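# Swap the mismatched relay for a matching spare

## Task

Six relays (small transparent boxes, each topped by a colored button) sit in the panel, and exactly one has a button color unlike the other five. Remove that odd relay and set it in the black parts tray. Then take the spare from the rack whose button color matches the five, and press it fully down into the vacated socket; there is no click to tell you it is seated. The spare must match its neighbors: button on the same side as theirs, top flush with theirs, and upright. No other relay may be left partly lifted or tilted. The result must hold without the robot; anything the robot is touching at the end must not drop by more than roughly a fingernail's thickness once released.

## Robot and tools

Robot: two six-joint arms, left_arm and right_arm, each with a two-finger parallel gripper. Scene frame: origin on the table top midway between the arms, +x out over the table, +z up, left_arm on the +y side. The names left and right do not refer to image sides. Base poses: left_arm root at (+0.054, +0.501, 0) m, quat_wxyz (+0.997, 0, 0, -0.074); right_arm root at (-0.039, -0.604, 0) m, quat_wxyz (+0.998, 0, 0, -0.068).

execute_actions takes "actions", a list holding one item or nothing, plus an optional "pictures" boolean (images come by default). An empty list only reports the current state. A wait is {"steps": N} with N up to 300 control steps of 1/30 s, counted from the previous result, and your reply time eats into it. A motion is {"rows": [...], "steps": N} with 1 to 15 rows and N up to 15 (default 15); one row is applied per step, and the final row repeats if rows run out. A refused call moves nothing.

Each row is one flat list of 18 numbers covering both arms, even when one arm stays still: left_arm first, then right_arm. Per arm: six absolute joint target angles in radians (shoulder pan, shoulder lift, elbow, wrist 1, wrist 2, wrist 3, the same order as the Joint positions line), then gripper position, force_limit, speed, each in [-1, 1]. Joint ranges: elbow -3.142 to 3.142, all others -6.283 to 6.283; the true stop may sit 0.010 rad either way. A target beyond a range by more than 0.010 and farther out than the current angle is refused; one past the true stop is clipped, and a "joint sent to its limit" line may appear (possibly about an earlier action). Targets are held within a lead of the measured angle (0.292 rad pan and lift, 0.365 elbow, 0.438 wrists), and scaled back if they would move the hand over 70 mm at once. Motion lags commands by about 0.15 s. Far moves need several calls.

Gripper numbers are absolute settings, not offsets. position: +1 is fully open (50 mm gap), about -0.65 the pads meet; send -1 to grasp and keep sending it. force_limit per pad: -1 about 20 N, 0 about 102 N, +1 about 185 N (actual up to ~17 % more). speed of gap change: -1 20 mm/s, 0 85, +1 150. Repeat an arm's last three values to leave its gripper alone, since 0 is itself a command. New force or speed only take effect with a position change of at least 0.01; to loosen a grip, open first. Fingers point along the gripper's +z and close along its x; end_effector_position is between the pads, fingertips extend 17.5 mm farther. A flat block sticks out about 9 cm toward the gripper's -y and rotates with it. Turning only wrist 3 moves the pad point on a 25 mm circle.

Results: a state line per arm with end_effector_position (m) and end_effector_quat_wxyz plus linear and angular velocity, all in the scene frame (reported hand position grows less exact at long reach); Joint positions and Joint velocities blocks (rad, rad/s); gripper position_measured in counts, gap about (250 - counts) x 0.202 mm; object_status 0 moving, 1 blocked while opening, 2 blocked while closing (a grasp), 3 at target or pads met (usually nothing held). Any new position resets status to 0 briefly. At force_limit -1 status stays 2 even if the part slips away, and on a fixed off-center object grip can fade within a minute. "joint command not followed" means a clearance check altered joint targets on some steps; HELD marks steps where your row was partly not sent. Between calls the arms keep heading to the last row until they settle or a step is HELD.

Avoid: torque reaching a joint's load limit (pan and lift 303, elbow 138, wrists 51.5 N m, held weight included) or 150 N of outside force, either of which halts that arm for 10 s and makes it yield; arms striking or pressing each other; motors reaching 85 °C while holding loads (warning from 70 °C) which brakes the arm; dropping, slamming or forcing parts; anything leaving the table. Brief outside tugs on held parts or pushes on loose ones can happen. Seat parts so they stay put after release.

Cameras: cam_high and cam_low (672x504) fixed, cam_left_wrist and cam_right_wrist (504x504, fisheye) on the hands. Calibration is given per camera as K, distortion and T_world_to_cam from world (scene frame) to camera, accurate to within a few degrees and millimetres. zoom_image takes "camera" (one of those names) and "region" [x0, y0, x1, y1] in pixels of that camera's last image, origin top-left, at most 504 by 504, and returns a closer view. read_manual (optional "section", only "licences") returns licence text and moves nothing. finished_scene takes "scene", the number of the current scene, ends it irreversibly and reports success; finish only when the swap is done and stable with the grippers clear.

Each tool is called by a JSON object that holds its "method" and its "body".

## Session

{"method": "execute_actions", "body": {"actions": []}}

Scene clock: 0.00 s of 7800.00 s.
left_arm: end_effector_position=(+0.4899, -0.1121, +0.1222) position_measured=3 object_status=3 end_effector_quat_wxyz=(-0.162, -0.356, +0.863, -0.321) end_effector_velocity=(-0.001, -0.000, -0.000) end_effector_angular_velocity=(+0.000, +0.000, -0.001) | right_arm: end_effector_position=(+0.9191, -0.4312, +0.2999) position_measured=3 object_status=3 end_effector_quat_wxyz=(-0.013, -0.202, +0.979, -0.010) end_effector_velocity=(+0.001, -0.001, -0.000) end_effector_angular_velocity=(-0.001, -0.003, -0.000)
Joint positions: left_arm=[ 2.236 -1.213  2.321 -3.322 -1.954  2.747] | right_arm=[ 3.304 -1.083  1.333 -1.798 -1.594 -1.952]
Joint velocities: left_arm=[-0.001  0.    -0.     0.    -0.    -0.   ] | right_arm=[-0.001  0.001 -0.    -0.003 -0.001 -0.   ]

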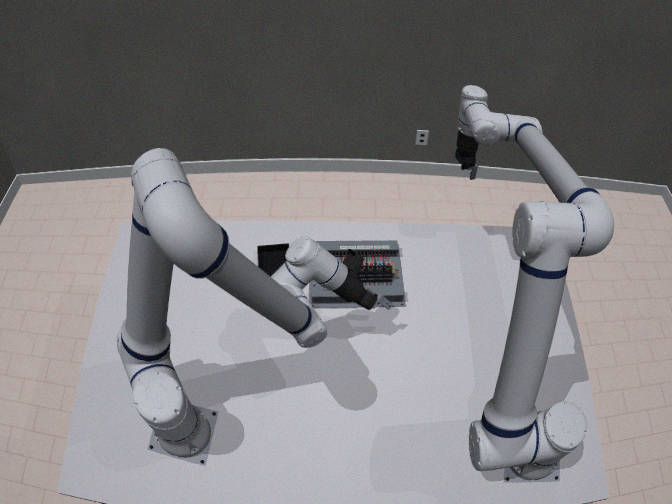

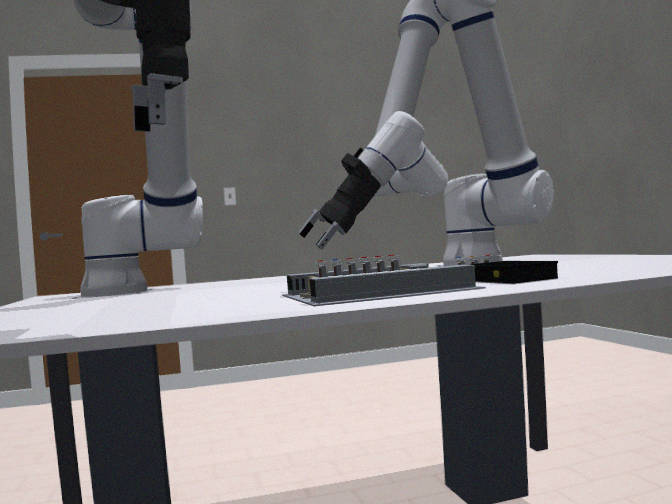

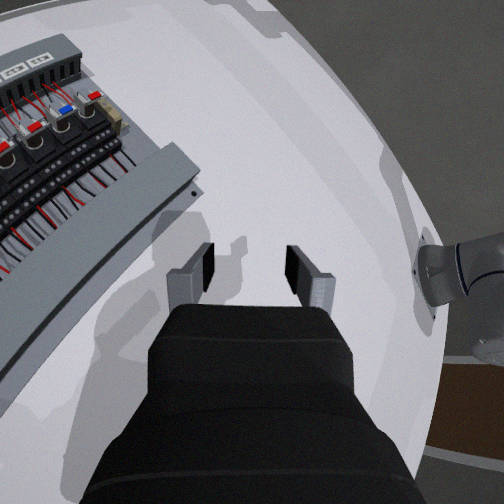

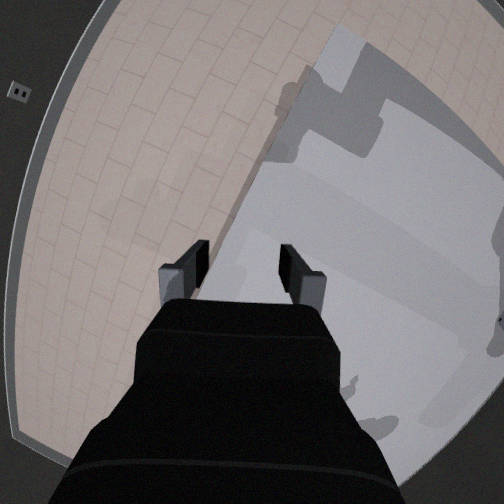

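{"method": "zoom_image", "body": {"camera": "cam_high", "region": [240,225,420,325]}}

{"method": "zoom_image", "body": {"camera": "cam_low", "region": [270,230,570,320]}}

Region (240, 225, 420, 325) of cam_high's 672x504 image, scaled by 2.800, with more detail than that image has.

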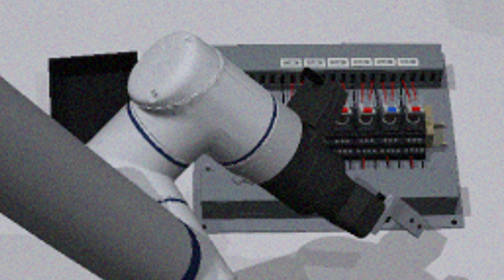

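Region (270, 230, 570, 320) of cam_low's 672x504 image, scaled by 1.680, with more detail than that image has; it fills the top 151 rows of this view, and the rest is white.

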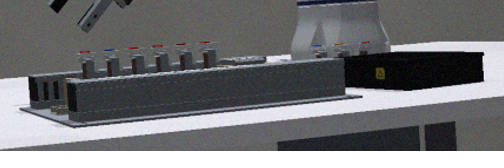

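{"method": "execute_actions", "body": {"actions": [{"rows":[[2.236,-1.458,1.95,-3.0,-1.954,2.747,1,-0.5,0,3.304,-1.083,1.333,-1.798,-1.594,-1.952,1,0,0]],"steps":12}], "pictures": false}}

{"method": "execute_actions", "body": {"actions": [{"rows":[[2.348,-1.458,1.836,-1.949,-1.571,3.771,1,-0.5,0,3.304,-1.083,1.333,-1.798,-1.594,-1.952,1,0,0]],"steps":15}], "pictures": false}}

{"method": "execute_actions", "body": {"actions": [{"steps":45}]}}

Scene clock: 21.07 s of 7800.00 s.
left_arm: end_effector_position=(+0.5263, -0.1760, +0.2516) position_measured=3 object_status=3 end_effector_quat_wxyz=(-0.155, -0.338, +0.850, -0.374) end_effector_velocity=(+0.078, -0.135, +0.363) end_effector_angular_velocity=(-0.264, -0.150, +0.002) | right_arm: end_effector_position=(+0.9188, -0.4310, +0.2996) position_measured=3 object_status=3 end_effector_quat_wxyz=(-0.013, -0.202, +0.979, -0.009) end_effector_velocity=(+0.000, -0.000, +0.000) end_effector_angular_velocity=(-0.000, -0.000, +0.000)
Joint positions: left_arm=[ 2.236 -1.311  2.173 -3.193 -1.954  2.747] | right_arm=[ 3.304 -1.083  1.333 -1.798 -1.594 -1.952]
Joint velocities: left_arm=[ 0.001 -0.251 -0.38   0.327  0.001 -0.001] | right_arm=[-0.001  0.    -0.    -0.    -0.    -0.001]
Steps of this call (steps 1 to 90: nothing new was sent; then 17.67 s passed at rest; steps 91 to 102: all 12 steps of this action). Readings (joint positions | what the end effector reports):
91: left_arm=[2.236 -1.214 2.320 -3.321 -1.954 2.747] | right_arm=[3.304 -1.083 1.333 -1.798 -1.594 -1.952] | left_arm position_measured=3 object_status=3 | right_arm position_measured=3 object_status=3
92: left_arm=[2.236 -1.223 2.308 -3.307 -1.954 2.747] | right_arm=[3.304 -1.083 1.333 -1.798 -1.594 -1.952] | left_arm position_measured=3 object_status=3 | right_arm position_measured=3 object_status=3
94: left_arm=[2.236 -1.242 2.278 -3.284 -1.954 2.747] | right_arm=[3.304 -1.083 1.333 -1.798 -1.594 -1.952] | left_arm position_measured=3 object_status=3 | right_arm position_measured=3 object_status=3
98: left_arm=[2.236 -1.277 2.225 -3.238 -1.954 2.747] | right_arm=[3.304 -1.083 1.333 -1.798 -1.594 -1.952] | left_arm position_measured=3 object_status=3 | right_arm position_measured=3 object_status=3
102: the state above

Scene clock: 21.57 s of 7800.00 s.
left_arm: end_effector_position=(+0.6675, -0.1412, +0.3689) position_measured=3 object_status=3 end_effector_quat_wxyz=(+0.058, -0.216, +0.928, -0.297) end_effector_velocity=(+0.173, +0.308, +0.045) end_effector_angular_velocity=(+1.918, -0.850, -1.187) | right_arm: end_effector_position=(+0.9188, -0.4310, +0.2995) position_measured=3 object_status=3 end_effector_quat_wxyz=(-0.013, -0.202, +0.979, -0.009) end_effector_velocity=(-0.000, +0.000, -0.001) end_effector_angular_velocity=(+0.001, +0.002, -0.000)
Joint positions: left_arm=[ 2.318 -1.421  1.922 -2.679 -1.673  3.251] | right_arm=[ 3.304 -1.083  1.333 -1.798 -1.594 -1.952]
Joint velocities: left_arm=[ 0.198 -0.249 -0.581  2.154  0.674  2.167] | right_arm=[-0.     0.001  0.     0.001  0.001  0.   ]
Steps of this call (steps 1 to 15: all 15 steps of this action). Readings (joint positions | what the end effector reports):
1: left_arm=[2.236 -1.319 2.160 -3.181 -1.953 2.749] | right_arm=[3.304 -1.083 1.333 -1.798 -1.594 -1.952] | left_arm position_measured=3 object_status=3 | right_arm position_measured=3 object_status=3
2: left_arm=[2.241 -1.326 2.145 -3.162 -1.935 2.769] | right_arm=[3.304 -1.083 1.333 -1.798 -1.594 -1.952] | left_arm position_measured=3 object_status=3 | right_arm position_measured=3 object_status=3
4: left_arm=[2.252 -1.338 2.116 -3.120 -1.900 2.810] | right_arm=[3.304 -1.083 1.333 -1.798 -1.594 -1.952] | left_arm position_measured=3 object_status=3 | right_arm position_measured=3 object_status=3
8: left_arm=[2.273 -1.365 2.054 -3.019 -1.827 2.912] | right_arm=[3.304 -1.083 1.333 -1.798 -1.594 -1.952] | left_arm position_measured=3 object_status=3 | right_arm position_measured=3 object_status=3
15: the state above

Scene clock: 23.07 s of 7800.00 s.
left_arm: end_effector_position=(+0.6195, -0.0006, +0.3001) position_measured=3 object_status=3 end_effector_quat_wxyz=(-0.000, +0.000, +1.000, -0.000) end_effector_velocity=(+0.000, +0.000, -0.001) end_effector_angular_velocity=(+0.002, +0.001, +0.001) | right_arm: end_effector_position=(+0.9188, -0.4310, +0.2995) position_measured=3 object_status=3 end_effector_quat_wxyz=(-0.013, -0.202, +0.979, -0.009) end_effector_velocity=(-0.000, +0.001, +0.000) end_effector_angular_velocity=(+0.001, -0.001, +0.000)
Joint positions: left_arm=[ 2.348 -1.458  1.836 -1.949 -1.571  3.771] | right_arm=[ 3.304 -1.083  1.333 -1.798 -1.594 -1.952]
Joint velocities: left_arm=[0.001 0.002 0.    0.    0.    0.   ] | right_arm=[ 0.001 -0.001  0.001 -0.001  0.001  0.001]
Steps of this call (steps 1 to 45: the robot went on to your last target). Readings (joint positions | what the end effector reports):
1: left_arm=[2.325 -1.429 1.904 -2.603 -1.651 3.327] | right_arm=[3.304 -1.083 1.333 -1.798 -1.594 -1.952] | left_arm position_measured=3 object_status=3 | right_arm position_measured=3 object_status=3
2: left_arm=[2.329 -1.435 1.890 -2.528 -1.635 3.403] | right_arm=[3.304 -1.083 1.333 -1.798 -1.594 -1.952] | left_arm position_measured=3 object_status=3 | right_arm position_measured=3 object_status=3
4: left_arm=[2.335 -1.442 1.873 -2.403 -1.615 3.516] | right_arm=[3.304 -1.083 1.333 -1.798 -1.594 -1.952] | left_arm position_measured=3 object_status=3 | right_arm position_measured=3 object_status=3
8: left_arm=[2.341 -1.450 1.856 -2.194 -1.594 3.637] | right_arm=[3.304 -1.083 1.333 -1.798 -1.594 -1.952] | left_arm position_measured=3 object_status=3 | right_arm position_measured=3 object_status=3
45: the state above
All arms were judged still, so your last target was given up. Only a new action makes them travel on or press farther. Fingers that are still opening or closing keep moving.
camera_calibration (this result's frames):
cam_left_wrist: T_world_to_cam=[[-0.998523, -0.0394975, 0.0372983, 0.600121], [-0.0291087, 0.968697, 0.246535, -0.0437539], [-0.0458683, 0.245086, -0.968416, 0.471468], [0, 0, 0, 1]] pos_world=[0.619587, -0.0494625, 0.44498]
cam_right_wrist: T_world_to_cam=[[-0.892603, -0.449341, 0.0367777, 0.611472], [-0.430775, 0.874096, 0.224474, 0.715485], [-0.133012, 0.184523, -0.973786, 0.641728], [0, 0, 0, 1]] pos_world=[0.939374, -0.469057, 0.441809]

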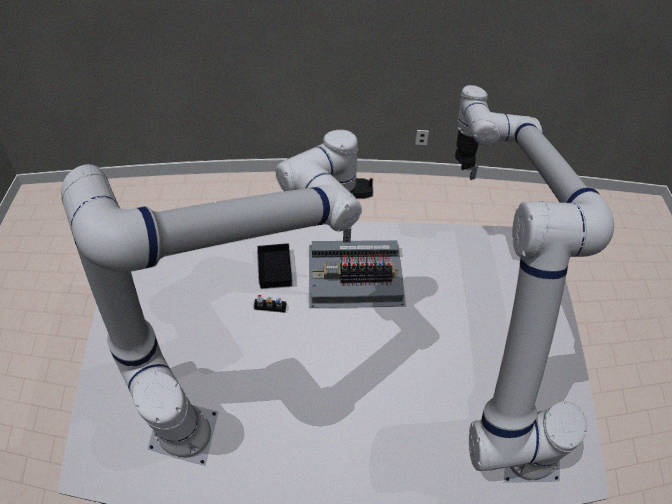

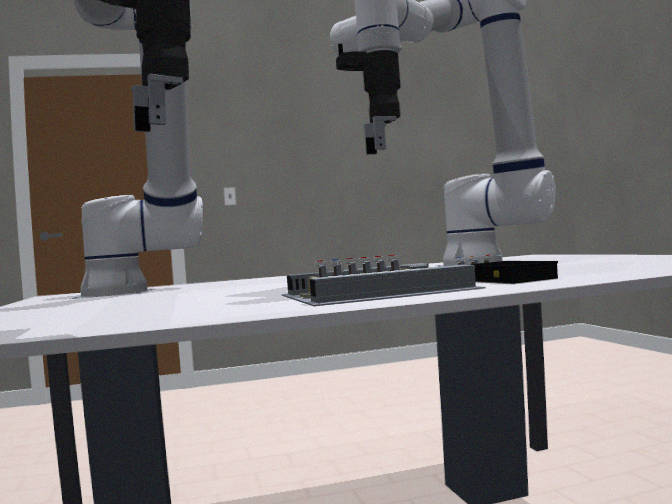

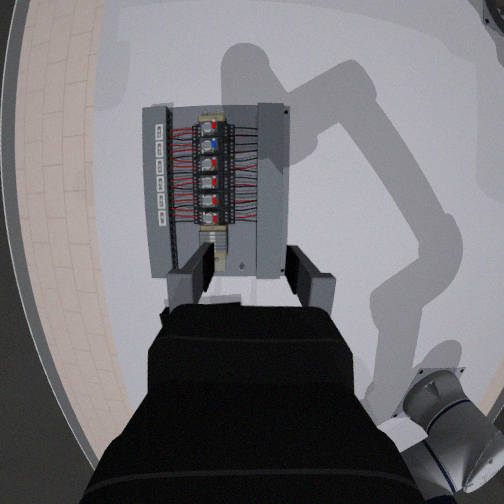

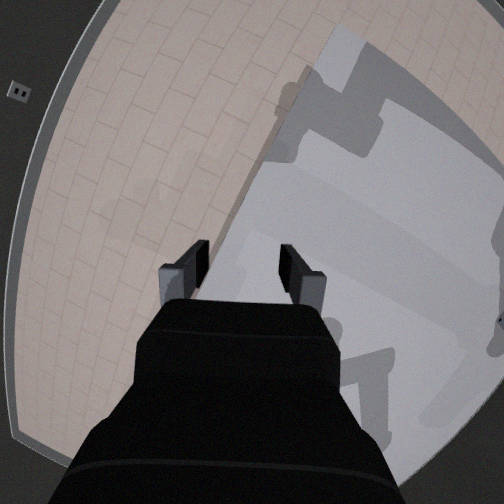

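{"method": "zoom_image", "body": {"camera": "cam_left_wrist", "region": [140,95,300,255]}}

{"method": "zoom_image", "body": {"camera": "cam_high", "region": [240,235,330,325]}}

Region (140, 95, 300, 255) of cam_left_wrist's 504x504 image, scaled by 3.150, with more detail than that image has.

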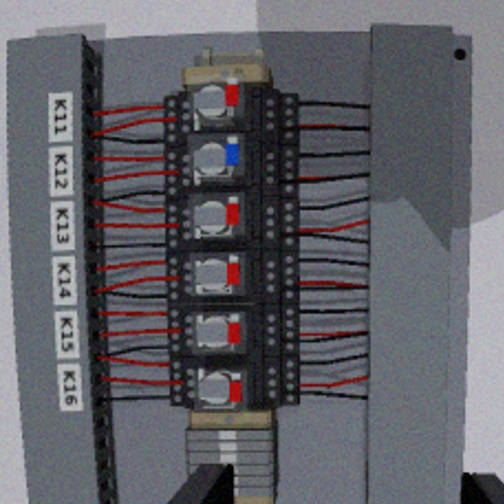

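Region (240, 235, 330, 325) of cam_high's 672x504 image, scaled by 5.600, with more detail than that image has.

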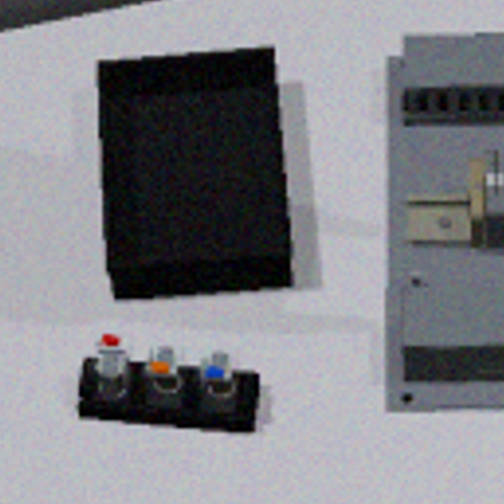

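{"method": "execute_actions", "body": {"actions": [{"rows":[[2.319,-1.1375,1.749,-2.182,-1.571,3.742,1,-0.5,0,3.304,-1.083,1.333,-1.798,-1.594,-1.952,1,0,0]],"steps":15}], "pictures": false}}

{"method": "execute_actions", "body": {"actions": [{"steps":35}]}}

Scene clock: 30.67 s of 7800.00 s.
left_arm: end_effector_position=(+0.6697, -0.1043, +0.1590) position_measured=3 object_status=3 end_effector_quat_wxyz=(-0.000, +0.000, +1.000, +0.000) end_effector_velocity=(+0.052, -0.129, -0.243) end_effector_angular_velocity=(+0.020, +0.014, -0.001) | right_arm: end_effector_position=(+0.9188, -0.4310, +0.2995) position_measured=3 object_status=3 end_effector_quat_wxyz=(-0.013, -0.202, +0.979, -0.009) end_effector_velocity=(-0.000, +0.000, -0.000) end_effector_angular_velocity=(+0.001, +0.001, +0.001)
Joint positions: left_arm=[ 2.323 -1.187  1.763 -2.146 -1.571  3.746] | right_arm=[ 3.304 -1.083  1.333 -1.798 -1.594 -1.952]
Joint velocities: left_arm=[-0.036  0.405 -0.1   -0.281  0.    -0.035] | right_arm=[ 0.     0.    -0.     0.001  0.001 -0.001]
Steps of this call (steps 1 to 90: nothing new was sent; then 4.10 s passed at rest; steps 91 to 105: all 15 steps of this action). Readings (joint positions | what the end effector reports):
91: left_arm=[2.348 -1.457 1.836 -1.950 -1.571 3.771] | right_arm=[3.304 -1.083 1.333 -1.798 -1.594 -1.952] | left_arm position_measured=3 object_status=3 | right_arm position_measured=3 object_status=3
92: left_arm=[2.347 -1.443 1.830 -1.962 -1.571 3.770] | right_arm=[3.304 -1.083 1.333 -1.798 -1.594 -1.952] | left_arm position_measured=3 object_status=3 | right_arm position_measured=3 object_status=3
94: left_arm=[2.343 -1.400 1.820 -1.994 -1.571 3.766] | right_arm=[3.304 -1.083 1.333 -1.798 -1.594 -1.952] | left_arm position_measured=3 object_status=3 | right_arm position_measured=3 object_status=3
98: left_arm=[2.335 -1.320 1.798 -2.051 -1.571 3.758] | right_arm=[3.304 -1.083 1.333 -1.798 -1.594 -1.952] | left_arm position_measured=3 object_status=3 | right_arm position_measured=3 object_status=3
105: the state above

Scene clock: 31.83 s of 7800.00 s.
left_arm: end_effector_position=(+0.6764, -0.1206, +0.1300) position_measured=3 object_status=3 end_effector_quat_wxyz=(-0.000, +0.000, +1.000, +0.000) end_effector_velocity=(+0.001, +0.001, +0.000) end_effector_angular_velocity=(+0.000, -0.000, +0.001) | right_arm: end_effector_position=(+0.9188, -0.4310, +0.2995) position_measured=3 object_status=3 end_effector_quat_wxyz=(-0.013, -0.202, +0.979, -0.009) end_effector_velocity=(+0.000, +0.000, +0.000) end_effector_angular_velocity=(-0.000, -0.000, -0.000)
Joint positions: left_arm=[ 2.319 -1.138  1.749 -2.182 -1.571  3.742] | right_arm=[ 3.304 -1.083  1.333 -1.798 -1.594 -1.952]
Joint velocities: left_arm=[ 0.001 -0.    -0.     0.     0.     0.   ] | right_arm=[ 0.     0.    -0.001  0.001 -0.     0.   ]
Steps of this call (steps 1 to 30: the robot went on to your last target; steps 31 to 35: nothing new was sent). Readings (joint positions | what the end effector reports):
1: left_arm=[2.322 -1.175 1.759 -2.155 -1.571 3.745] | right_arm=[3.304 -1.083 1.333 -1.798 -1.594 -1.952] | left_arm position_measured=3 object_status=3 | right_arm position_measured=3 object_status=3
2: left_arm=[2.322 -1.166 1.757 -2.161 -1.571 3.745] | right_arm=[3.304 -1.083 1.333 -1.798 -1.594 -1.952] | left_arm position_measured=3 object_status=3 | right_arm position_measured=3 object_status=3
4: left_arm=[2.321 -1.154 1.753 -2.170 -1.571 3.744] | right_arm=[3.304 -1.083 1.333 -1.798 -1.594 -1.952] | left_arm position_measured=3 object_status=3 | right_arm position_measured=3 object_status=3
8: left_arm=[2.320 -1.143 1.751 -2.178 -1.571 3.743] | right_arm=[3.304 -1.083 1.333 -1.798 -1.594 -1.952] | left_arm position_measured=3 object_status=3 | right_arm position_measured=3 object_status=3
35: the state above
All arms were judged still, so your last target was given up. Only a new action makes them travel on or press farther. Fingers that are still opening or closing keep moving.
camera_calibration (this result's frames):
cam_left_wrist: T_world_to_cam=[[-0.998512, -0.0395072, 0.0375766, 0.658462], [-0.0290299, 0.968592, 0.246954, 0.115917], [-0.0461529, 0.245496, -0.968298, 0.339008], [0, 0, 0, 1]] pos_world=[0.676493, -0.169487, 0.274892]
cam_right_wrist: T_world_to_cam=[[-0.892603, -0.449341, 0.0367774, 0.611473], [-0.430776, 0.874096, 0.224474, 0.715485], [-0.133012, 0.184523, -0.973786, 0.641728], [0, 0, 0, 1]] pos_world=[0.939373, -0.469057, 0.441809]

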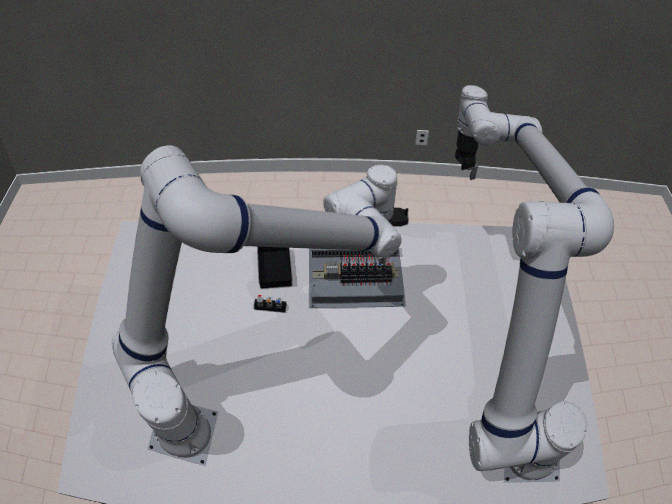

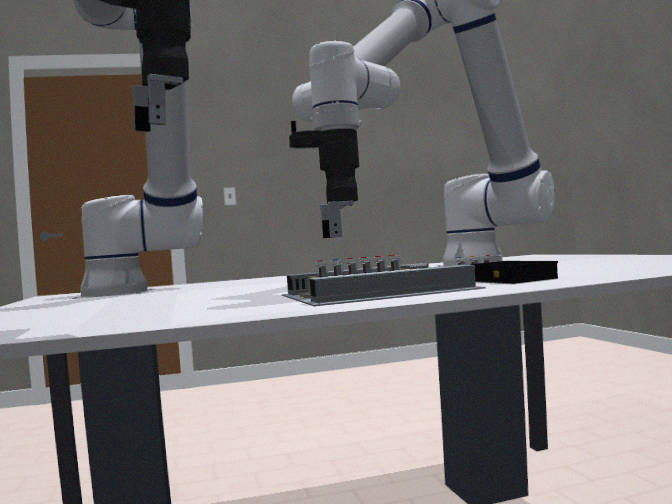

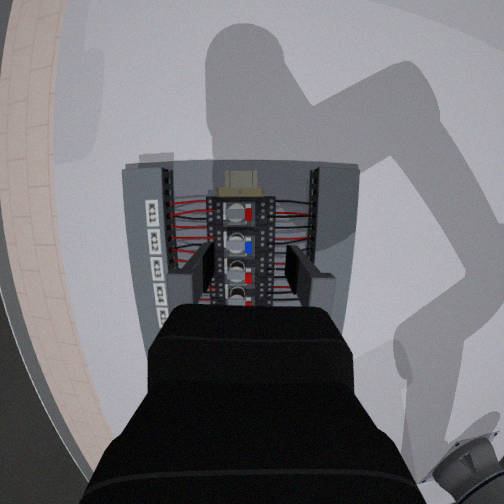

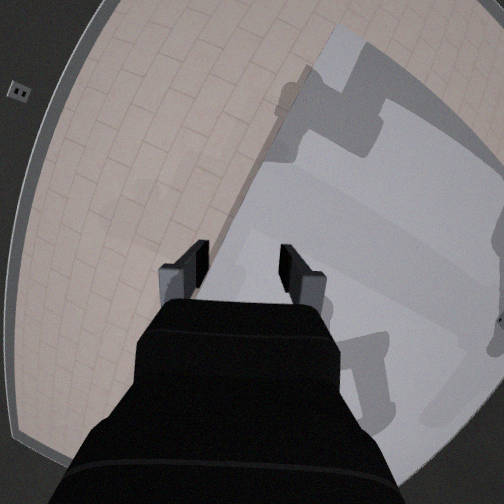

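{"method": "execute_actions", "body": {"actions": [{"rows":[[2.320,-1.0995,1.7756,-2.2466,-1.571,3.743,1,-0.5,0,3.304,-1.083,1.333,-1.798,-1.594,-1.952,1,0,0]],"steps":15}], "pictures": false}}

{"method": "execute_actions", "body": {"actions": [{"steps":20}]}}

{"method": "zoom_image", "body": {"camera": "cam_left_wrist", "region": [180,190,320,310]}}

{"method": "zoom_image", "body": {"camera": "cam_low", "region": [290,220,410,300]}}

Scene clock: 40.37 s of 7800.00 s.
left_arm: end_effector_position=(+0.6764, -0.1191, +0.0912) position_measured=3 object_status=3 end_effector_quat_wxyz=(-0.000, +0.000, +1.000, +0.000) end_effector_velocity=(-0.001, +0.001, -0.009) end_effector_angular_velocity=(+0.002, +0.001, -0.001) | right_arm: end_effector_position=(+0.9188, -0.4310, +0.2995) position_measured=3 object_status=3 end_effector_quat_wxyz=(-0.013, -0.202, +0.979, -0.009) end_effector_velocity=(-0.000, -0.000, +0.001) end_effector_angular_velocity=(-0.001, -0.001, -0.002)
Joint positions: left_arm=[ 2.32  -1.1    1.775 -2.245 -1.571  3.743] | right_arm=[ 3.304 -1.083  1.333 -1.798 -1.594 -1.952]
Joint velocities: left_arm=[-0.     0.008  0.005 -0.012 -0.     0.001] | right_arm=[-0.    -0.001 -0.001  0.001 -0.001  0.001]
Steps of this call (steps 1 to 90: nothing new was sent; then 5.03 s passed at rest; steps 91 to 105: all 15 steps of this action). Readings (joint positions | what the end effector reports):
91: left_arm=[2.319 -1.137 1.749 -2.183 -1.571 3.742] | right_arm=[3.304 -1.083 1.333 -1.798 -1.594 -1.952] | left_arm position_measured=3 object_status=3 | right_arm position_measured=3 object_status=3
92: left_arm=[2.319 -1.130 1.753 -2.197 -1.571 3.742] | right_arm=[3.304 -1.083 1.333 -1.798 -1.594 -1.952] | left_arm position_measured=3 object_status=3 | right_arm position_measured=3 object_status=3
94: left_arm=[2.319 -1.116 1.764 -2.217 -1.571 3.742] | right_arm=[3.304 -1.083 1.333 -1.798 -1.594 -1.952] | left_arm position_measured=3 object_status=3 | right_arm position_measured=3 object_status=3
98: left_arm=[2.320 -1.105 1.771 -2.237 -1.571 3.743] | right_arm=[3.304 -1.083 1.333 -1.798 -1.594 -1.952] | left_arm position_measured=3 object_status=3 | right_arm position_measured=3 object_status=3
105: the state above

Scene clock: 41.03 s of 7800.00 s.
left_arm: end_effector_position=(+0.6764, -0.1190, +0.0903) position_measured=3 object_status=3 end_effector_quat_wxyz=(-0.000, +0.000, +1.000, +0.000) end_effector_velocity=(-0.001, -0.001, +0.000) end_effector_angular_velocity=(-0.000, -0.000, -0.001) | right_arm: end_effector_position=(+0.9188, -0.4310, +0.2995) position_measured=3 object_status=3 end_effector_quat_wxyz=(-0.013, -0.202, +0.979, -0.009) end_effector_velocity=(+0.000, -0.001, -0.001) end_effector_angular_velocity=(+0.000, +0.001, -0.001)
Joint positions: left_arm=[ 2.32  -1.1    1.776 -2.247 -1.571  3.743] | right_arm=[ 3.304 -1.083  1.333 -1.798 -1.594 -1.952]
Joint velocities: left_arm=[-0.001 -0.001  0.     0.    -0.     0.   ] | right_arm=[-0.001  0.001  0.001 -0.001  0.     0.001]
Steps of this call (steps 1 to 15: the robot went on to your last target; steps 16 to 20: nothing new was sent). Readings (joint positions | what the end effector reports):
1: left_arm=[2.320 -1.100 1.775 -2.245 -1.571 3.743] | right_arm=[3.304 -1.083 1.333 -1.798 -1.594 -1.952] | left_arm position_measured=3 object_status=3 | right_arm position_measured=3 object_status=3
2: left_arm=[2.320 -1.100 1.775 -2.246 -1.571 3.743] | right_arm=[3.304 -1.083 1.333 -1.798 -1.594 -1.952] | left_arm position_measured=3 object_status=3 | right_arm position_measured=3 object_status=3
4: left_arm=[2.320 -1.100 1.775 -2.246 -1.571 3.743] | right_arm=[3.304 -1.083 1.333 -1.798 -1.594 -1.952] | left_arm position_measured=3 object_status=3 | right_arm position_measured=3 object_status=3
8: left_arm=[2.320 -1.100 1.776 -2.246 -1.571 3.743] | right_arm=[3.304 -1.083 1.333 -1.798 -1.594 -1.952] | left_arm position_measured=3 object_status=3 | right_arm position_measured=3 object_status=3
20: the state above
All arms were judged still, so your last target was given up. Only a new action makes them travel on or press farther. Fingers that are still opening or closing keep moving.
camera_calibration (this result's frames):
cam_left_wrist: T_world_to_cam=[[-0.998512, -0.0395066, 0.0375878, 0.659975], [-0.0290269, 0.968594, 0.246946, 0.124228], [-0.0461634, 0.245488, -0.9683, 0.300185], [0, 0, 0, 1]] pos_world=[0.676457, -0.167945, 0.235184]
cam_right_wrist: T_world_to_cam=[[-0.892603, -0.449341, 0.0367775, 0.611473], [-0.430775, 0.874096, 0.224474, 0.715485], [-0.133012, 0.184523, -0.973786, 0.641728], [0, 0, 0, 1]] pos_world=[0.939374, -0.469057, 0.441809]

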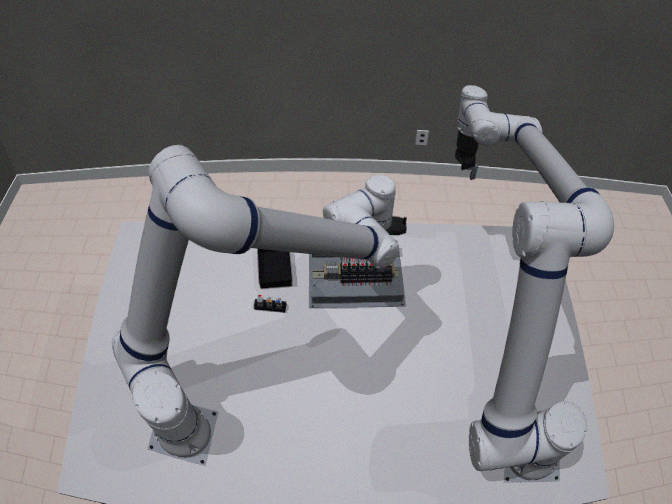

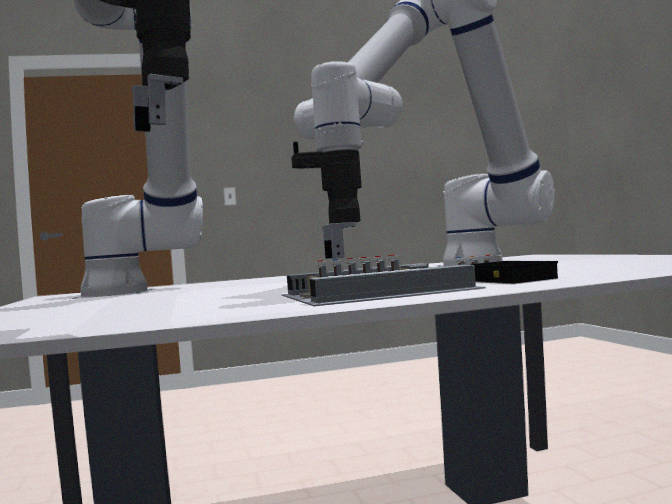

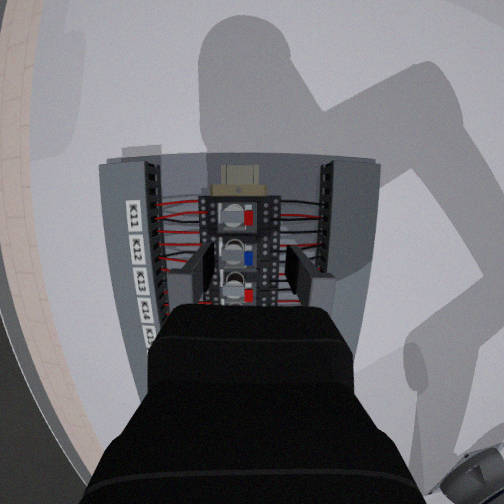

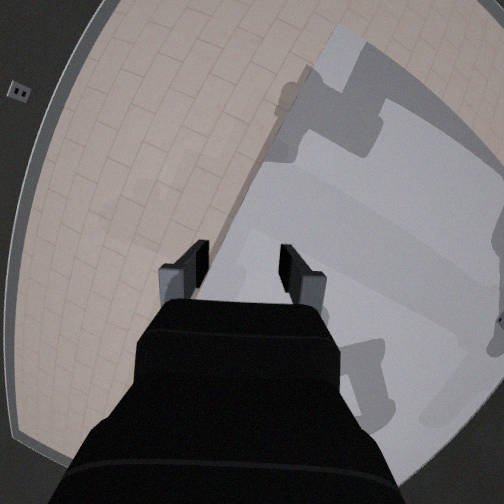

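Region (180, 190, 320, 310) of cam_left_wrist's 504x504 image, scaled by 3.600, with more detail than that image has; it fills the top 432 rows of this view, and the rest is white.

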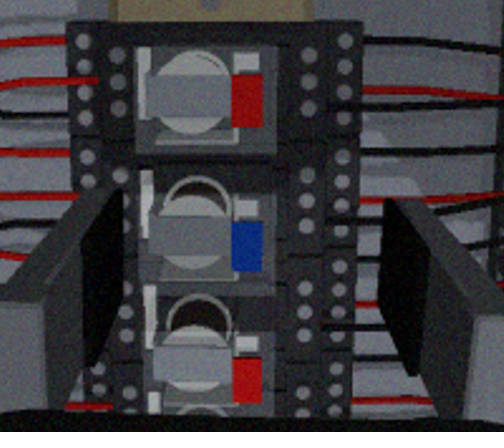

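Region (290, 220, 410, 300) of cam_low's 672x504 image, scaled by 4.200, with more detail than that image has.

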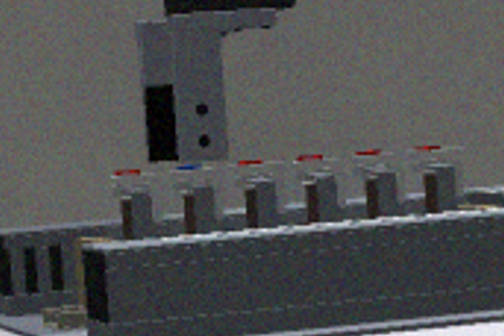

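{"method": "execute_actions", "body": {"actions": [{"rows":[[2.3273,-1.0914,1.763,-2.2421,-1.571,3.72,1,-0.5,0,3.304,-1.083,1.333,-1.798,-1.594,-1.952,1,0,0]],"steps":15}], "pictures": false}}

{"method": "execute_actions", "body": {"actions": [{"rows":[[2.3273,-1.077,1.773,-2.2666,-1.571,3.72,1,-0.5,0,3.304,-1.083,1.333,-1.798,-1.594,-1.952,1,0,0]],"steps":15}]}}

{"method": "zoom_image", "body": {"camera": "cam_left_wrist", "region": [180,190,320,310]}}

{"method": "zoom_image", "body": {"camera": "cam_low", "region": [290,220,410,300]}}

Scene clock: 51.57 s of 7800.00 s.
left_arm: end_effector_position=(+0.6847, -0.1194, +0.0900) position_measured=3 object_status=3 end_effector_quat_wxyz=(-0.000, -0.014, +1.000, +0.000) end_effector_velocity=(+0.001, -0.000, -0.001) end_effector_angular_velocity=(+0.001, +0.000, +0.005) | right_arm: end_effector_position=(+0.9188, -0.4310, +0.2995) position_measured=3 object_status=3 end_effector_quat_wxyz=(-0.013, -0.202, +0.979, -0.009) end_effector_velocity=(+0.001, -0.000, +0.000) end_effector_angular_velocity=(+0.002, -0.001, -0.001)
Joint positions: left_arm=[ 2.327 -1.092  1.763 -2.242 -1.571  3.721] | right_arm=[ 3.304 -1.083  1.333 -1.798 -1.594 -1.952]
Joint velocities: left_arm=[ 0.001  0.002 -0.002  0.001  0.    -0.004] | right_arm=[-0.001  0.    -0.001 -0.001  0.002  0.   ]
Steps of this call (steps 1 to 90: nothing new was sent; then 7.03 s passed at rest; steps 91 to 105: all 15 steps of this action). Readings (joint positions | what the end effector reports):
91: left_arm=[2.320 -1.099 1.776 -2.247 -1.571 3.743] | right_arm=[3.304 -1.083 1.333 -1.798 -1.594 -1.952] | left_arm position_measured=3 object_status=3 | right_arm position_measured=3 object_status=3
92: left_arm=[2.322 -1.098 1.773 -2.246 -1.571 3.738] | right_arm=[3.304 -1.083 1.333 -1.798 -1.594 -1.952] | left_arm position_measured=3 object_status=3 | right_arm position_measured=3 object_status=3
94: left_arm=[2.324 -1.095 1.769 -2.244 -1.571 3.730] | right_arm=[3.304 -1.083 1.333 -1.798 -1.594 -1.952] | left_arm position_measured=3 object_status=3 | right_arm position_measured=3 object_status=3
98: left_arm=[2.326 -1.093 1.765 -2.243 -1.571 3.724] | right_arm=[3.304 -1.083 1.333 -1.798 -1.594 -1.952] | left_arm position_measured=3 object_status=3 | right_arm position_measured=3 object_status=3
105: the state above

Scene clock: 52.07 s of 7800.00 s.
left_arm: end_effector_position=(+0.6844, -0.1187, +0.0755) position_measured=3 object_status=3 end_effector_quat_wxyz=(-0.000, -0.015, +1.000, +0.000) end_effector_velocity=(+0.001, +0.001, -0.002) end_effector_angular_velocity=(-0.000, -0.000, +0.002) | right_arm: end_effector_position=(+0.9188, -0.4310, +0.2995) position_measured=3 object_status=3 end_effector_quat_wxyz=(-0.013, -0.202, +0.979, -0.009) end_effector_velocity=(-0.000, -0.001, -0.000) end_effector_angular_velocity=(+0.000, +0.001, -0.001)
Joint positions: left_arm=[ 2.327 -1.077  1.773 -2.266 -1.571  3.72 ] | right_arm=[ 3.304 -1.083  1.333 -1.798 -1.594 -1.952]
Joint velocities: left_arm=[ 0.002  0.002  0.002 -0.005  0.     0.   ] | right_arm=[-0.001 -0.     0.     0.     0.    -0.   ]
Steps of this call (steps 1 to 15: all 15 steps of this action). Readings (joint positions | what the end effector reports):
1: left_arm=[2.327 -1.091 1.763 -2.243 -1.571 3.720] | right_arm=[3.304 -1.083 1.333 -1.798 -1.594 -1.952] | left_arm position_measured=3 object_status=3 | right_arm position_measured=3 object_status=3
2: left_arm=[2.327 -1.089 1.764 -2.248 -1.571 3.720] | right_arm=[3.304 -1.083 1.333 -1.798 -1.594 -1.952] | left_arm position_measured=3 object_status=3 | right_arm position_measured=3 object_status=3
4: left_arm=[2.327 -1.083 1.769 -2.255 -1.571 3.720] | right_arm=[3.304 -1.083 1.333 -1.798 -1.594 -1.952] | left_arm position_measured=3 object_status=3 | right_arm position_measured=3 object_status=3
8: left_arm=[2.327 -1.079 1.771 -2.263 -1.571 3.720] | right_arm=[3.304 -1.083 1.333 -1.798 -1.594 -1.952] | left_arm position_measured=3 object_status=3 | right_arm position_measured=3 object_status=3
15: the state above
camera_calibration (this result's frames):
cam_left_wrist: T_world_to_cam=[[-0.996861, -0.0697239, 0.0374944, 0.66384], [-0.0583696, 0.967287, 0.246879, 0.147696], [-0.0534812, 0.243916, -0.968321, 0.290907], [0, 0, 0, 1]] pos_world=[0.685936, -0.167536, 0.220338]
cam_right_wrist: T_world_to_cam=[[-0.892603, -0.449341, 0.0367775, 0.611473], [-0.430775, 0.874096, 0.224474, 0.715485], [-0.133012, 0.184523, -0.973786, 0.641728], [0, 0, 0, 1]] pos_world=[0.939374, -0.469057, 0.441809]

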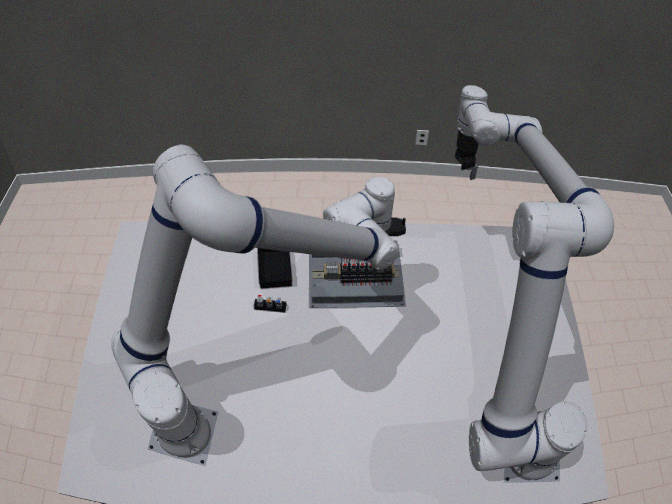

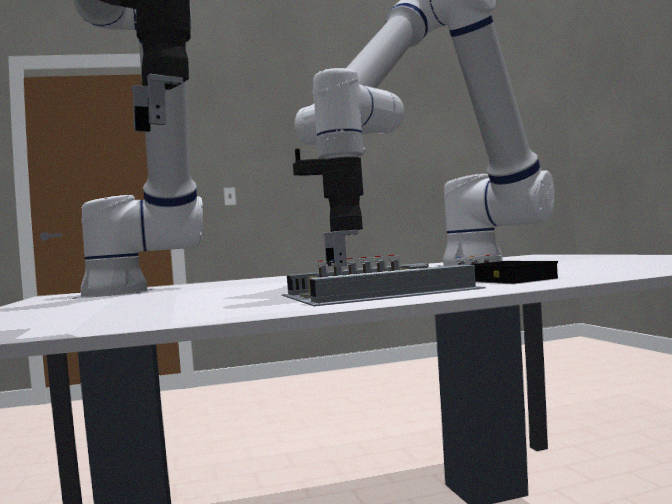

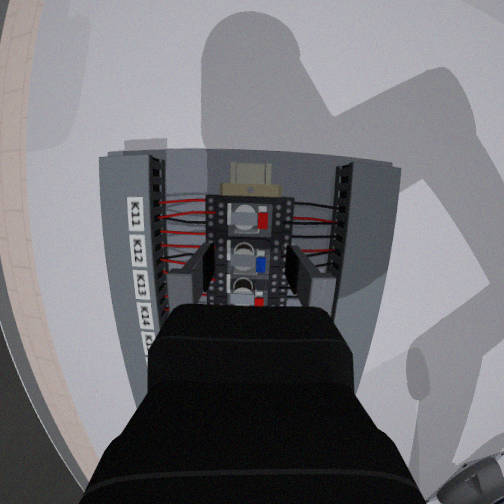

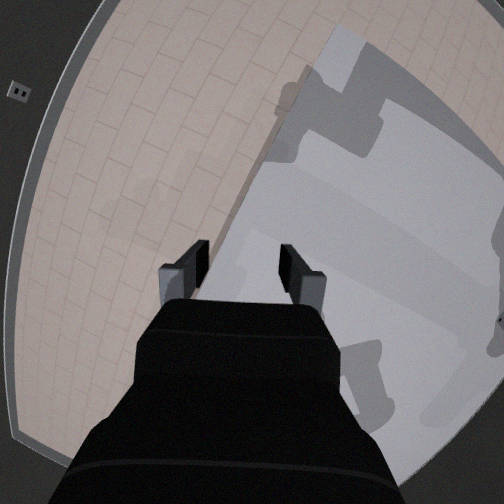

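Region (180, 190, 320, 310) of cam_left_wrist's 504x504 image, scaled by 3.600, with more detail than that image has; it fills the top 432 rows of this view, and the rest is white.

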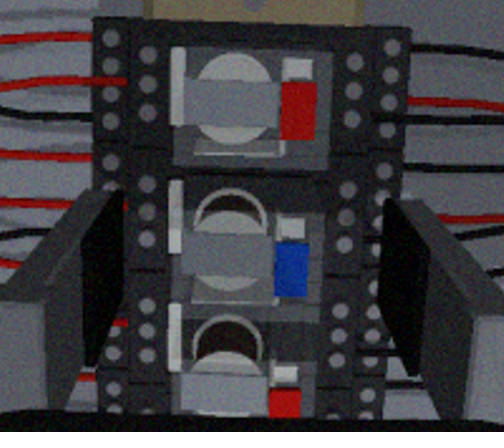

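Region (290, 220, 410, 300) of cam_low's 672x504 image, scaled by 4.200, with more detail than that image has.

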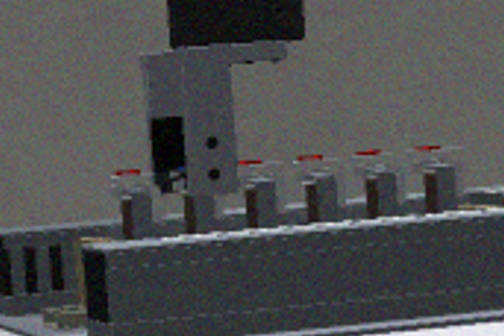

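{"method": "execute_actions", "body": {"actions": [{"rows":[[2.3283,-1.064,1.779,-2.2856,-1.571,3.721,1,-0.5,0,3.304,-1.083,1.333,-1.798,-1.594,-1.952,1,0,0]],"steps":15}], "pictures": false}}

{"method": "execute_actions", "body": {"actions": [{"rows":[[2.3283,-1.064,1.779,-2.2856,-1.571,3.721,-1,-0.5,-0.5,3.304,-1.083,1.333,-1.798,-1.594,-1.952,1,0,0]],"steps":15}], "pictures": false}}

{"method": "execute_actions", "body": {"actions": [{"steps":10}]}}

{"method": "zoom_image", "body": {"camera": "cam_left_wrist", "region": [180,190,320,310]}}

Scene clock: 57.83 s of 7800.00 s.
left_arm: end_effector_position=(+0.6849, -0.1180, +0.0633) position_measured=3 object_status=3 end_effector_quat_wxyz=(-0.000, -0.015, +1.000, +0.000) end_effector_velocity=(+0.001, +0.001, -0.003) end_effector_angular_velocity=(+0.000, +0.000, +0.001) | right_arm: end_effector_position=(+0.9188, -0.4310, +0.2995) position_measured=3 object_status=3 end_effector_quat_wxyz=(-0.013, -0.202, +0.979, -0.009) end_effector_velocity=(+0.000, +0.000, -0.000) end_effector_angular_velocity=(-0.002, -0.001, +0.001)
Joint positions: left_arm=[ 2.328 -1.064  1.779 -2.285 -1.571  3.721] | right_arm=[ 3.304 -1.083  1.333 -1.798 -1.594 -1.952]
Joint velocities: left_arm=[ 0.001  0.003  0.001 -0.003 -0.     0.   ] | right_arm=[ 0.001  0.     0.    -0.001 -0.002  0.   ]
Steps of this call (steps 1 to 15: the robot went on to your last target; steps 16 to 90: nothing new was sent; then 2.27 s passed at rest; steps 91 to 105: all 15 steps of this action). Readings (joint positions | what the end effector reports):
91: left_arm=[2.327 -1.077 1.773 -2.267 -1.571 3.720] | right_arm=[3.304 -1.083 1.333 -1.798 -1.594 -1.952] | left_arm position_measured=3 object_status=3 | right_arm position_measured=3 object_status=3
92: left_arm=[2.328 -1.074 1.774 -2.271 -1.571 3.720] | right_arm=[3.304 -1.083 1.333 -1.798 -1.594 -1.952] | left_arm position_measured=3 object_status=3 | right_arm position_measured=3 object_status=3
94: left_arm=[2.328 -1.070 1.777 -2.277 -1.571 3.720] | right_arm=[3.304 -1.083 1.333 -1.798 -1.594 -1.952] | left_arm position_measured=3 object_status=3 | right_arm position_measured=3 object_status=3
98: left_arm=[2.328 -1.066 1.778 -2.283 -1.571 3.721] | right_arm=[3.304 -1.083 1.333 -1.798 -1.594 -1.952] | left_arm position_measured=3 object_status=3 | right_arm position_measured=3 object_status=3
105: the state above

Scene clock: 58.33 s of 7800.00 s.
left_arm: end_effector_position=(+0.6850, -0.1180, +0.0630) position_measured=117 object_status=0 end_effector_quat_wxyz=(-0.000, -0.015, +1.000, -0.000) end_effector_velocity=(-0.000, -0.001, +0.000) end_effector_angular_velocity=(-0.000, -0.000, -0.001) | right_arm: end_effector_position=(+0.9188, -0.4310, +0.2995) position_measured=3 object_status=3 end_effector_quat_wxyz=(-0.013, -0.202, +0.979, -0.009) end_effector_velocity=(+0.001, +0.000, +0.002) end_effector_angular_velocity=(-0.001, -0.003, +0.001)
Joint positions: left_arm=[ 2.328 -1.064  1.779 -2.286 -1.571  3.721] | right_arm=[ 3.304 -1.083  1.333 -1.798 -1.594 -1.952]
Joint velocities: left_arm=[-0.001 -0.    -0.    -0.     0.     0.   ] | right_arm=[ 0.    -0.001 -0.002 -0.001 -0.001 -0.   ]
Steps of this call (steps 1 to 15: all 15 steps of this action). Readings (joint positions | what the end effector reports):
1: left_arm=[2.328 -1.064 1.779 -2.285 -1.571 3.721] | right_arm=[3.304 -1.083 1.333 -1.798 -1.594 -1.952] | left_arm position_measured=7 object_status=0 | right_arm position_measured=3 object_status=3
2: left_arm=[2.328 -1.064 1.779 -2.285 -1.571 3.721] | right_arm=[3.304 -1.083 1.333 -1.798 -1.594 -1.952] | left_arm position_measured=16 object_status=0 | right_arm position_measured=3 object_status=3
4: left_arm=[2.328 -1.064 1.779 -2.285 -1.571 3.721] | right_arm=[3.304 -1.083 1.333 -1.798 -1.594 -1.952] | left_arm position_measured=33 object_status=0 | right_arm position_measured=3 object_status=3
8: left_arm=[2.328 -1.064 1.779 -2.286 -1.571 3.721] | right_arm=[3.304 -1.083 1.333 -1.798 -1.594 -1.952] | left_arm position_measured=68 object_status=0 | right_arm position_measured=3 object_status=3
15: the state above

Scene clock: 58.67 s of 7800.00 s.
left_arm: end_effector_position=(+0.6850, -0.1180, +0.0630) position_measured=117 object_status=2 end_effector_quat_wxyz=(-0.000, -0.015, +1.000, +0.000) end_effector_velocity=(+0.000, +0.000, +0.000) end_effector_angular_velocity=(+0.000, +0.000, +0.000) | right_arm: end_effector_position=(+0.9188, -0.4310, +0.2995) position_measured=3 object_status=3 end_effector_quat_wxyz=(-0.013, -0.202, +0.979, -0.009) end_effector_velocity=(+0.000, -0.001, +0.002) end_effector_angular_velocity=(-0.001, -0.001, -0.000)
Joint positions: left_arm=[ 2.328 -1.064  1.779 -2.286 -1.571  3.721] | right_arm=[ 3.304 -1.083  1.333 -1.798 -1.594 -1.952]
Joint velocities: left_arm=[ 0.001 -0.    -0.     0.001 -0.     0.   ] | right_arm=[-0.001 -0.001 -0.001  0.001 -0.001 -0.   ]
Steps of this call (steps 1 to 10: the robot went on to your last target). Readings (joint positions | what the end effector reports):
1: left_arm=[2.328 -1.064 1.779 -2.286 -1.571 3.721] | right_arm=[3.304 -1.083 1.333 -1.798 -1.594 -1.952] | left_arm position_measured=117 object_status=0 | right_arm position_measured=3 object_status=3
2: left_arm=[2.328 -1.064 1.779 -2.286 -1.571 3.721] | right_arm=[3.304 -1.083 1.333 -1.798 -1.594 -1.952] | left_arm position_measured=117 object_status=0 | right_arm position_measured=3 object_status=3
4: left_arm=[2.328 -1.064 1.779 -2.286 -1.571 3.721] | right_arm=[3.304 -1.083 1.333 -1.798 -1.594 -1.952] | left_arm position_measured=117 object_status=0 | right_arm position_measured=3 object_status=3
8: left_arm=[2.328 -1.064 1.779 -2.286 -1.571 3.721] | right_arm=[3.304 -1.083 1.333 -1.798 -1.594 -1.952] | left_arm position_measured=117 object_status=2 | right_arm position_measured=3 object_status=3
10: the state above
camera_calibration (this result's frames):
cam_left_wrist: T_world_to_cam=[[-0.996856, -0.0697982, 0.0375101, 0.664943], [-0.0584394, 0.96729, 0.24685, 0.150174], [-0.0535128, 0.243882, -0.968327, 0.278735], [0, 0, 0, 1]] pos_world=[0.686545, -0.166829, 0.207895]
cam_right_wrist: T_world_to_cam=[[-0.892603, -0.449341, 0.0367777, 0.611473], [-0.430775, 0.874096, 0.224474, 0.715485], [-0.133012, 0.184523, -0.973786, 0.641728], [0, 0, 0, 1]] pos_world=[0.939373, -0.469057, 0.441809]

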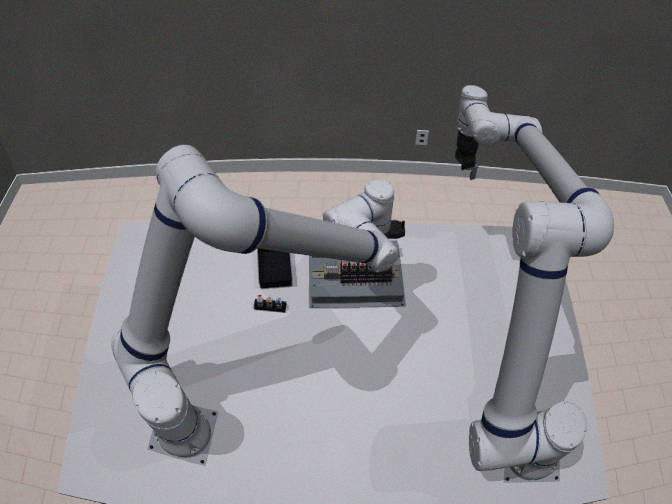

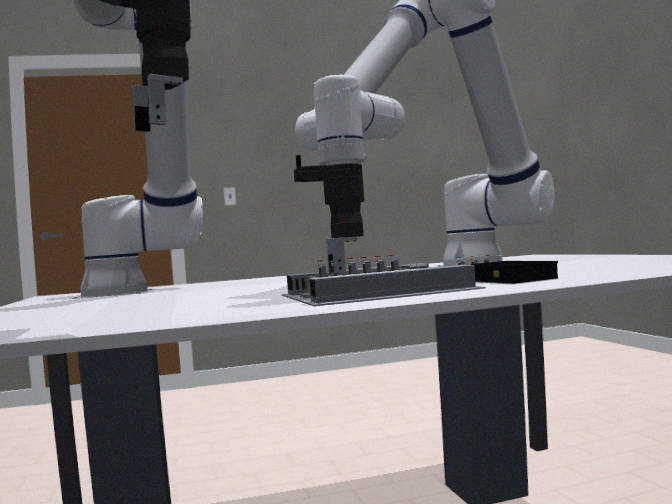

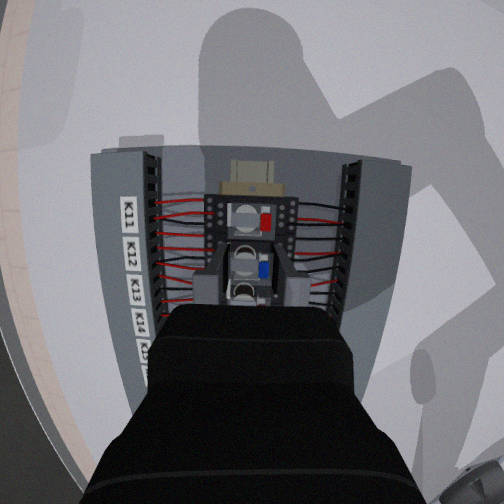

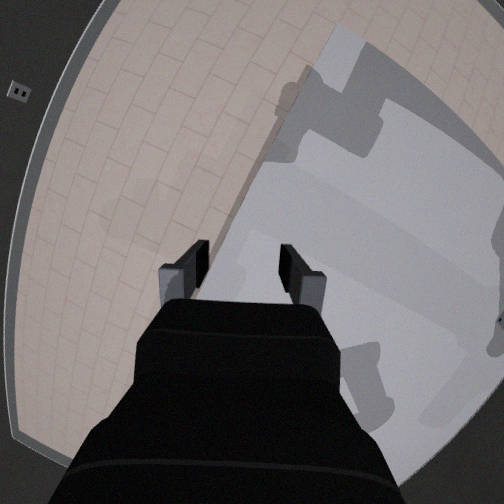

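Region (180, 190, 320, 310) of cam_left_wrist's 504x504 image, scaled by 3.600, with more detail than that image has; it fills the top 432 rows of this view, and the rest is white.

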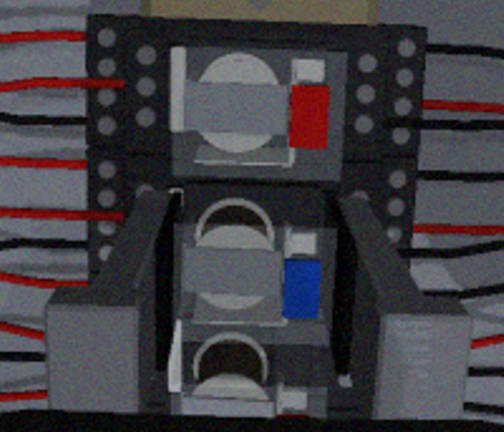

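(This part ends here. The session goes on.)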